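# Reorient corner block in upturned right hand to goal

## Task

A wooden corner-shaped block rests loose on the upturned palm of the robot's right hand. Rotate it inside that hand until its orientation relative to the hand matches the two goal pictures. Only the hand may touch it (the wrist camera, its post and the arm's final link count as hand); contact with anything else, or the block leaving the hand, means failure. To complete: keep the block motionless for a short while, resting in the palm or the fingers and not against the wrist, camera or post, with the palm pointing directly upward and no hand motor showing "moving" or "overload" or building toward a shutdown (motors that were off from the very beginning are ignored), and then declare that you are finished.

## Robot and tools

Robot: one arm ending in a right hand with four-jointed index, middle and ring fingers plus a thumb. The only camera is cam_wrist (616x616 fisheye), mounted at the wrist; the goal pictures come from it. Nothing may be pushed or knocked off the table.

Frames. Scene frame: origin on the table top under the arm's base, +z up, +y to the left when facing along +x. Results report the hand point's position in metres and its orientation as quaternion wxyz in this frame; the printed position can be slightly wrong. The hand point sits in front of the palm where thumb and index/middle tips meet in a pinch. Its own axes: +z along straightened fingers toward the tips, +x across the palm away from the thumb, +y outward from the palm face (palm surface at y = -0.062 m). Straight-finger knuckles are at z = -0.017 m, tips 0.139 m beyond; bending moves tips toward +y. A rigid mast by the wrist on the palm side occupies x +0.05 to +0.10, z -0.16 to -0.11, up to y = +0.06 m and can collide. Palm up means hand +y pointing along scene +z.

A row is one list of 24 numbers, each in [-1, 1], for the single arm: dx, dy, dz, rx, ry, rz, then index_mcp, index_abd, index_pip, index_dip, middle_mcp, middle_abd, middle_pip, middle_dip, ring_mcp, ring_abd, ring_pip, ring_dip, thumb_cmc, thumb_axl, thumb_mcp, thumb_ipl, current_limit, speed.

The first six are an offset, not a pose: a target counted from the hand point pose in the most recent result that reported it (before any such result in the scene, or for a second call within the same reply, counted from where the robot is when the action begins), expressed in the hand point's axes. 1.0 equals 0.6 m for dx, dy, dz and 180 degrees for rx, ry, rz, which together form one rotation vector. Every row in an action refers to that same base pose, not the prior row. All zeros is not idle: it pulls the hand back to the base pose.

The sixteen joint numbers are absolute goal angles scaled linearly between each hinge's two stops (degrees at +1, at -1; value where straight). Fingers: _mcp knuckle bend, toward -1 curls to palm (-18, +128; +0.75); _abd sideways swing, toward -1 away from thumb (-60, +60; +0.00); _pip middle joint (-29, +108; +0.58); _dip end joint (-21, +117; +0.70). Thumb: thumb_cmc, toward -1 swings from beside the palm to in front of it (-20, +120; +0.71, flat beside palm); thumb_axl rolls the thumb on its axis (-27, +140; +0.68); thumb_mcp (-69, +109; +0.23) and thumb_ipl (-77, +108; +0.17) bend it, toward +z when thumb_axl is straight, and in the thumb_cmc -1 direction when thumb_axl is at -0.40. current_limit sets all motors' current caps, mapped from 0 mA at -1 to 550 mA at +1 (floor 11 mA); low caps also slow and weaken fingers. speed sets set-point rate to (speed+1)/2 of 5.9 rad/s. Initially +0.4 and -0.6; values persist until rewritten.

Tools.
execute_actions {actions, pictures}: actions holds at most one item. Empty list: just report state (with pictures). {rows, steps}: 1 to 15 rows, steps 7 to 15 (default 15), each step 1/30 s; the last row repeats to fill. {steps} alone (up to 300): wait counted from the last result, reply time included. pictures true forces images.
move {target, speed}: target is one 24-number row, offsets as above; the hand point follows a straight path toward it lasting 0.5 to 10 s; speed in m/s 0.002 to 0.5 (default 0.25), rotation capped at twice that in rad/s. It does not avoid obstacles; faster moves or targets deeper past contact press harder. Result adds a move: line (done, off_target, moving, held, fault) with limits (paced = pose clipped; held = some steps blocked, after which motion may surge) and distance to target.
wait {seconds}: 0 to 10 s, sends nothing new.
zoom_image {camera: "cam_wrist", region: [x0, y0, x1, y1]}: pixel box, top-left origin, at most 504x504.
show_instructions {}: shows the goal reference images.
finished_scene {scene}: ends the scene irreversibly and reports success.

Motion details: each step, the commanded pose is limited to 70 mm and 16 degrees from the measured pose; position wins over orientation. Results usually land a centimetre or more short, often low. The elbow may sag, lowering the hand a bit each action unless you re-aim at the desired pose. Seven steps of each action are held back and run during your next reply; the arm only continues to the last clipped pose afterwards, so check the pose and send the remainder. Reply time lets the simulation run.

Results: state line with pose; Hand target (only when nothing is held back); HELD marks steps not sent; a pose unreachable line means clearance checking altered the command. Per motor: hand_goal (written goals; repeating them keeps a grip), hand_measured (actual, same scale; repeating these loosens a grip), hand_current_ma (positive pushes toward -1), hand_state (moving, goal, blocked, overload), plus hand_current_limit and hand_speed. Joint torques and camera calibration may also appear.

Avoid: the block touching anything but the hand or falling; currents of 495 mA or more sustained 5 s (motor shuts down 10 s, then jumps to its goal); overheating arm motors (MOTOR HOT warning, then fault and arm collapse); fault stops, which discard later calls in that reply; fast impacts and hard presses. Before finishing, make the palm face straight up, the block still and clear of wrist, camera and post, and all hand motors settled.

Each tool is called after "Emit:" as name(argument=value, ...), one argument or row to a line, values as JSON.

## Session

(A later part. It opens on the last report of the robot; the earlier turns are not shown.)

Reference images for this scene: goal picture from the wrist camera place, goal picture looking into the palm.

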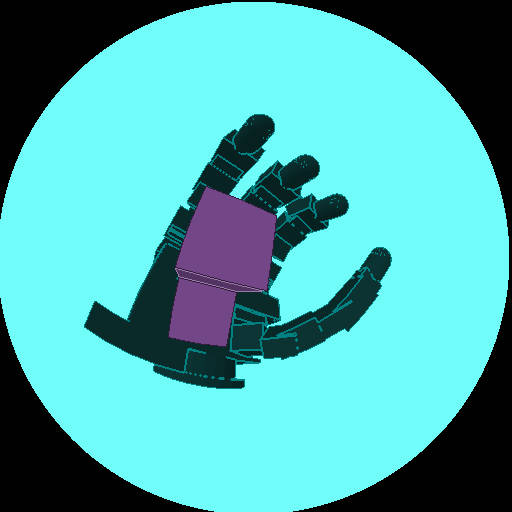

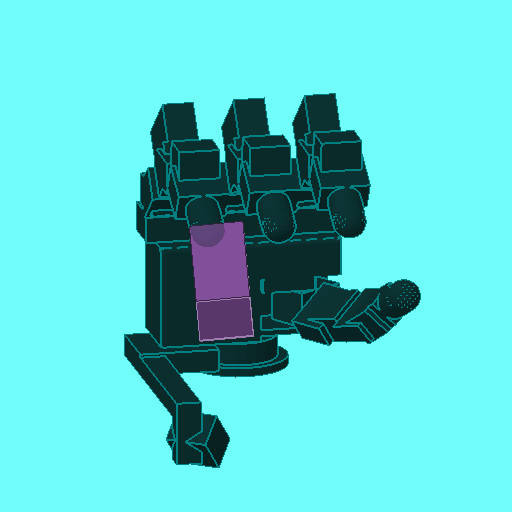

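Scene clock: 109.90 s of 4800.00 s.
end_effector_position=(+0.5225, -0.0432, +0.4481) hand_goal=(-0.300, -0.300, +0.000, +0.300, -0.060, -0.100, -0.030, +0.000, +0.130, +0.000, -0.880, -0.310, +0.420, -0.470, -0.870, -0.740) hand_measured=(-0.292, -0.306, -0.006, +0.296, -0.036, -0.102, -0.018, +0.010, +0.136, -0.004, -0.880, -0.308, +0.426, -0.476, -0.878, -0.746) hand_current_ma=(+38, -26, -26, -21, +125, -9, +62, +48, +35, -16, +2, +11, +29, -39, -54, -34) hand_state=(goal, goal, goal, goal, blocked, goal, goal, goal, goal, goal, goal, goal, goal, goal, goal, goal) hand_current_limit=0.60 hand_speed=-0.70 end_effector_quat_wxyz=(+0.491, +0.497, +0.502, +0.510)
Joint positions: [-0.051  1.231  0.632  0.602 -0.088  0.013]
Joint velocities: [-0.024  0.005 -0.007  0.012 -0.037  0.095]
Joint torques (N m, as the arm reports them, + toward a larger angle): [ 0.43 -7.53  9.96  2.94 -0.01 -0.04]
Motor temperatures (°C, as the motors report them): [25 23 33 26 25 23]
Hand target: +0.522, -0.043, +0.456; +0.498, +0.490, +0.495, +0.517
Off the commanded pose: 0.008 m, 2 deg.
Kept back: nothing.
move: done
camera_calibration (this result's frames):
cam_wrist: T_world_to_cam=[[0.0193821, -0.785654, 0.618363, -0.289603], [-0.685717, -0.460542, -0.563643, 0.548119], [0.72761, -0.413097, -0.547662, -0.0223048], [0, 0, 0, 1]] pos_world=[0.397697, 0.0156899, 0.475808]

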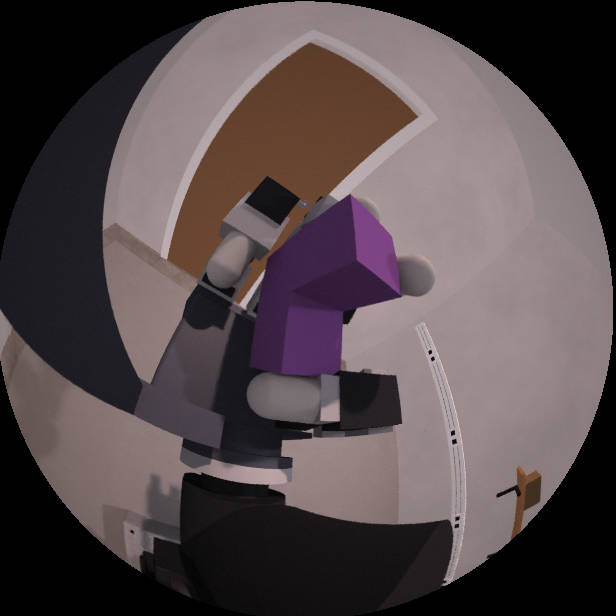

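Emit:
move(
  target=[0,0.014,0,-0.009,0,0, -0.3,-0.3,0.0,0.3, -0.06,-0.1,-0.03,0.0, 0.05,-0.45,-0.88,-0.31, 0.42,-0.47,-0.87,-0.74, 0.6,-0.8],
)

Scene clock: 111.20 s of 4800.00 s.
end_effector_position=(+0.5225, -0.0432, +0.4481) hand_goal=(-0.300, -0.300, +0.000, +0.300, -0.060, -0.100, -0.030, +0.000, +0.050, -0.450, -0.880, -0.310, +0.420, -0.470, -0.870, -0.740) hand_measured=(-0.294, -0.306, -0.006, +0.296, -0.036, -0.102, -0.018, +0.010, +0.060, -0.446, -0.880, -0.308, +0.424, -0.476, -0.878, -0.744) hand_current_ma=(+38, -26, -26, -21, +125, -9, +62, +48, +57, +14, +1, +11, +24, -38, -54, -32) hand_state=(goal, goal, goal, goal, blocked, goal, goal, goal, goal, goal, goal, goal, goal, goal, goal, goal) hand_current_limit=0.60 hand_speed=-0.80 end_effector_quat_wxyz=(+0.491, +0.497, +0.502, +0.510)
Joint positions: [-0.051  1.231  0.632  0.602 -0.088  0.013]
Joint velocities: [ 0.005 -0.015 -0.012 -0.007  0.022 -0.022]
Joint torques (N m, as the arm reports them, + toward a larger angle): [ 0.41 -7.51  9.95  2.94 -0.01 -0.05]
Motor temperatures (°C, as the motors report them): [25 23 33 26 25 23]
Hand target: +0.522, -0.043, +0.456; +0.498, +0.490, +0.495, +0.517
Off the commanded pose: 0.008 m, 2 deg.
Kept back: nothing.
move: done
camera_calibration (this result's frames):
cam_wrist: T_world_to_cam=[[0.0193821, -0.785654, 0.618363, -0.289603], [-0.685717, -0.460542, -0.563643, 0.548119], [0.72761, -0.413097, -0.547662, -0.0223048], [0, 0, 0, 1]] pos_world=[0.397697, 0.0156899, 0.475808]

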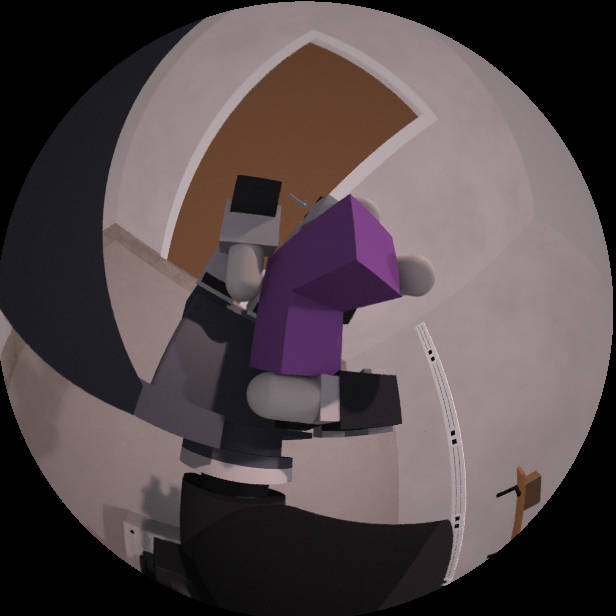

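Emit:
move(
  target=[0,0.014,0,-0.009,0,0, -0.3,-0.3,0.0,0.3, -0.06,-0.1,-0.03,0.0, -0.12,-0.7,-0.88,-0.31, 0.42,-0.47,-0.87,-0.74, 0.6,-0.88],
)

Scene clock: 112.43 s of 4800.00 s.
end_effector_position=(+0.5225, -0.0432, +0.4481) hand_goal=(-0.300, -0.300, +0.000, +0.300, -0.060, -0.100, -0.030, +0.000, -0.120, -0.700, -0.880, -0.310, +0.420, -0.470, -0.870, -0.740) hand_measured=(-0.294, -0.304, -0.004, +0.296, -0.036, -0.102, -0.016, +0.008, -0.118, -0.678, -0.882, -0.312, +0.424, -0.478, -0.874, -0.744) hand_current_ma=(+38, -19, -26, -21, +125, -7, +67, +39, +12, +93, -11, -6, +22, -44, -21, -30) hand_state=(goal, goal, goal, goal, blocked, goal, goal, goal, goal, blocked, goal, goal, goal, goal, goal, goal) hand_current_limit=0.60 hand_speed=-0.88 end_effector_quat_wxyz=(+0.491, +0.497, +0.502, +0.510)
Joint positions: [-0.051  1.231  0.632  0.602 -0.088  0.013]
Joint velocities: [-0.005  0.005 -0.012 -0.017 -0.066 -0.007]
Joint torques (N m, as the arm reports them, + toward a larger angle): [ 0.45 -7.51  9.93  2.93 -0.02 -0.04]
Motor temperatures (°C, as the motors report them): [25 23 33 26 25 23]
Hand target: +0.522, -0.043, +0.456; +0.498, +0.490, +0.495, +0.517
Off the commanded pose: 0.008 m, 2 deg.
Kept back: nothing.
move: done
camera_calibration (this result's frames):
cam_wrist: T_world_to_cam=[[0.0193821, -0.785654, 0.618363, -0.289603], [-0.685717, -0.460542, -0.563643, 0.548119], [0.72761, -0.413097, -0.547662, -0.0223048], [0, 0, 0, 1]] pos_world=[0.397697, 0.0156899, 0.475808]

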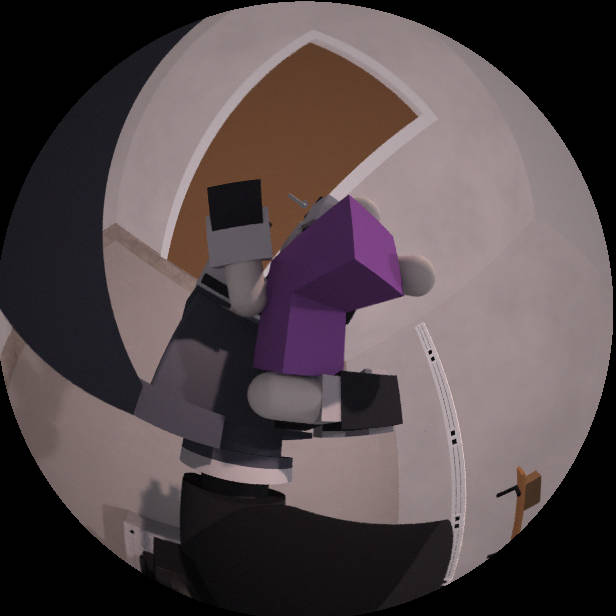

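Working — block rolls. Push further.

Emit:
move(
  target=[0,0.014,0,-0.009,0,0, -0.3,-0.34,0.0,0.3, -0.06,-0.13,-0.03,0.0, -0.12,-0.9,-0.88,-0.31, 0.42,-0.47,-0.87,-0.74, 0.6,-0.92],
)

Emit:
zoom_image(
  camera="cam_wrist",
  region=[230, 180, 450, 400],
)

Scene clock: 113.80 s of 4800.00 s.
end_effector_position=(+0.5225, -0.0432, +0.4481) hand_goal=(-0.300, -0.340, +0.000, +0.300, -0.060, -0.130, -0.030, +0.000, -0.120, -0.900, -0.880, -0.310, +0.420, -0.470, -0.870, -0.740) hand_measured=(-0.294, -0.322, -0.002, +0.298, -0.034, -0.132, -0.010, +0.010, -0.124, -0.864, -0.882, -0.312, +0.424, -0.478, -0.874, -0.744) hand_current_ma=(+38, +81, -12, -15, +134, -10, +98, +52, -25, +158, -13, -7, +22, -44, -20, -29) hand_state=(goal, goal, goal, goal, blocked, goal, goal, goal, goal, blocked, goal, goal, goal, goal, goal, goal) hand_current_limit=0.60 hand_speed=-0.92 end_effector_quat_wxyz=(+0.491, +0.497, +0.502, +0.510)
Joint positions: [-0.051  1.231  0.632  0.602 -0.088  0.013]
Joint velocities: [ 0.005 -0.015  0.007 -0.027  0.007  0.007]
Joint torques (N m, as the arm reports them, + toward a larger angle): [ 0.42 -7.56  9.94  2.92 -0.01 -0.04]
Motor temperatures (°C, as the motors report them): [25 23 33 26 25 23]
Hand target: +0.522, -0.043, +0.456; +0.498, +0.490, +0.495, +0.517
Off the commanded pose: 0.008 m, 2 deg.
Kept back: nothing.
move: done
camera_calibration (this result's frames):
cam_wrist: T_world_to_cam=[[0.0193821, -0.785654, 0.618363, -0.289603], [-0.685717, -0.460542, -0.563643, 0.548119], [0.72761, -0.413097, -0.547662, -0.0223048], [0, 0, 0, 1]] pos_world=[0.397697, 0.0156899, 0.475808]

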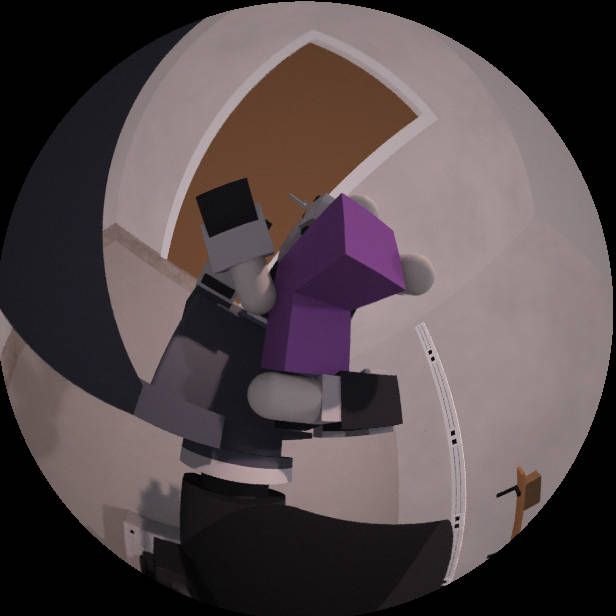

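Region (230, 180, 450, 400) of cam_wrist's 616x616 image, scaled by 2.291, with more detail than that image has.

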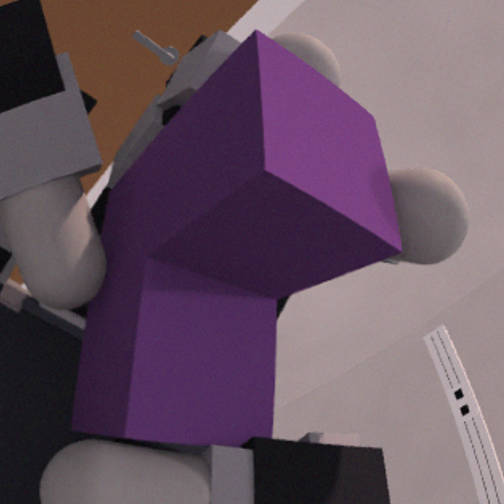

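Emit:
move(
  target=[0,0.014,0,-0.009,0,0, -0.33,-0.34,0.0,0.3, -0.12,-0.11,0.0,0.0, -0.1,-0.98,-0.88,-0.31, 0.4,-0.49,-0.87,-0.74, 0.6,-0.94],
)

Emit:
zoom_image(
  camera="cam_wrist",
  region=[230, 180, 450, 400],
)

Scene clock: 115.83 s of 4800.00 s.
end_effector_position=(+0.5225, -0.0432, +0.4481) hand_goal=(-0.330, -0.340, +0.000, +0.300, -0.120, -0.110, +0.000, +0.000, -0.100, -0.980, -0.880, -0.310, +0.400, -0.490, -0.870, -0.740) hand_measured=(-0.314, -0.320, -0.002, +0.298, -0.060, -0.124, +0.018, +0.010, -0.112, -0.946, -0.882, -0.312, +0.406, -0.494, -0.874, -0.744) hand_current_ma=(+85, +89, -9, -14, +318, -61, +93, +52, -67, +149, -13, -7, +26, -25, -20, -29) hand_state=(goal, blocked, goal, goal, blocked, goal, goal, goal, goal, blocked, goal, goal, goal, goal, goal, goal) hand_current_limit=0.60 hand_speed=-0.94 end_effector_quat_wxyz=(+0.491, +0.497, +0.502, +0.510)
Joint positions: [-0.051  1.231  0.632  0.602 -0.088  0.013]
Joint velocities: [-0.015 -0.015 -0.027 -0.002 -0.066 -0.007]
Joint torques (N m, as the arm reports them, + toward a larger angle): [ 0.4  -7.5   9.94  2.92 -0.02 -0.04]
Motor temperatures (°C, as the motors report them): [25 23 33 26 25 23]
Hand target: +0.522, -0.043, +0.456; +0.498, +0.490, +0.495, +0.517
Off the commanded pose: 0.008 m, 2 deg.
Kept back: nothing.
move: done
camera_calibration (this result's frames):
cam_wrist: T_world_to_cam=[[0.0193821, -0.785654, 0.618363, -0.289603], [-0.685717, -0.460542, -0.563643, 0.548119], [0.72761, -0.413097, -0.547662, -0.0223048], [0, 0, 0, 1]] pos_world=[0.397697, 0.0156899, 0.475808]

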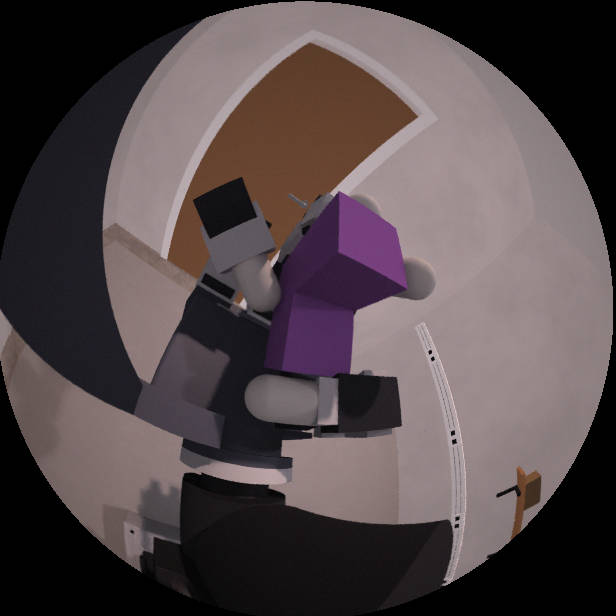

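Region (230, 180, 450, 400) of cam_wrist's 616x616 image, scaled by 2.291, with more detail than that image has.

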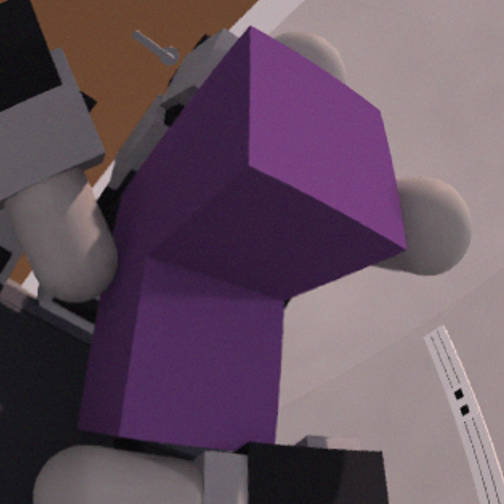

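Emit:
finished_scene(
  scene=2,
)

The scene is finished: the task was done.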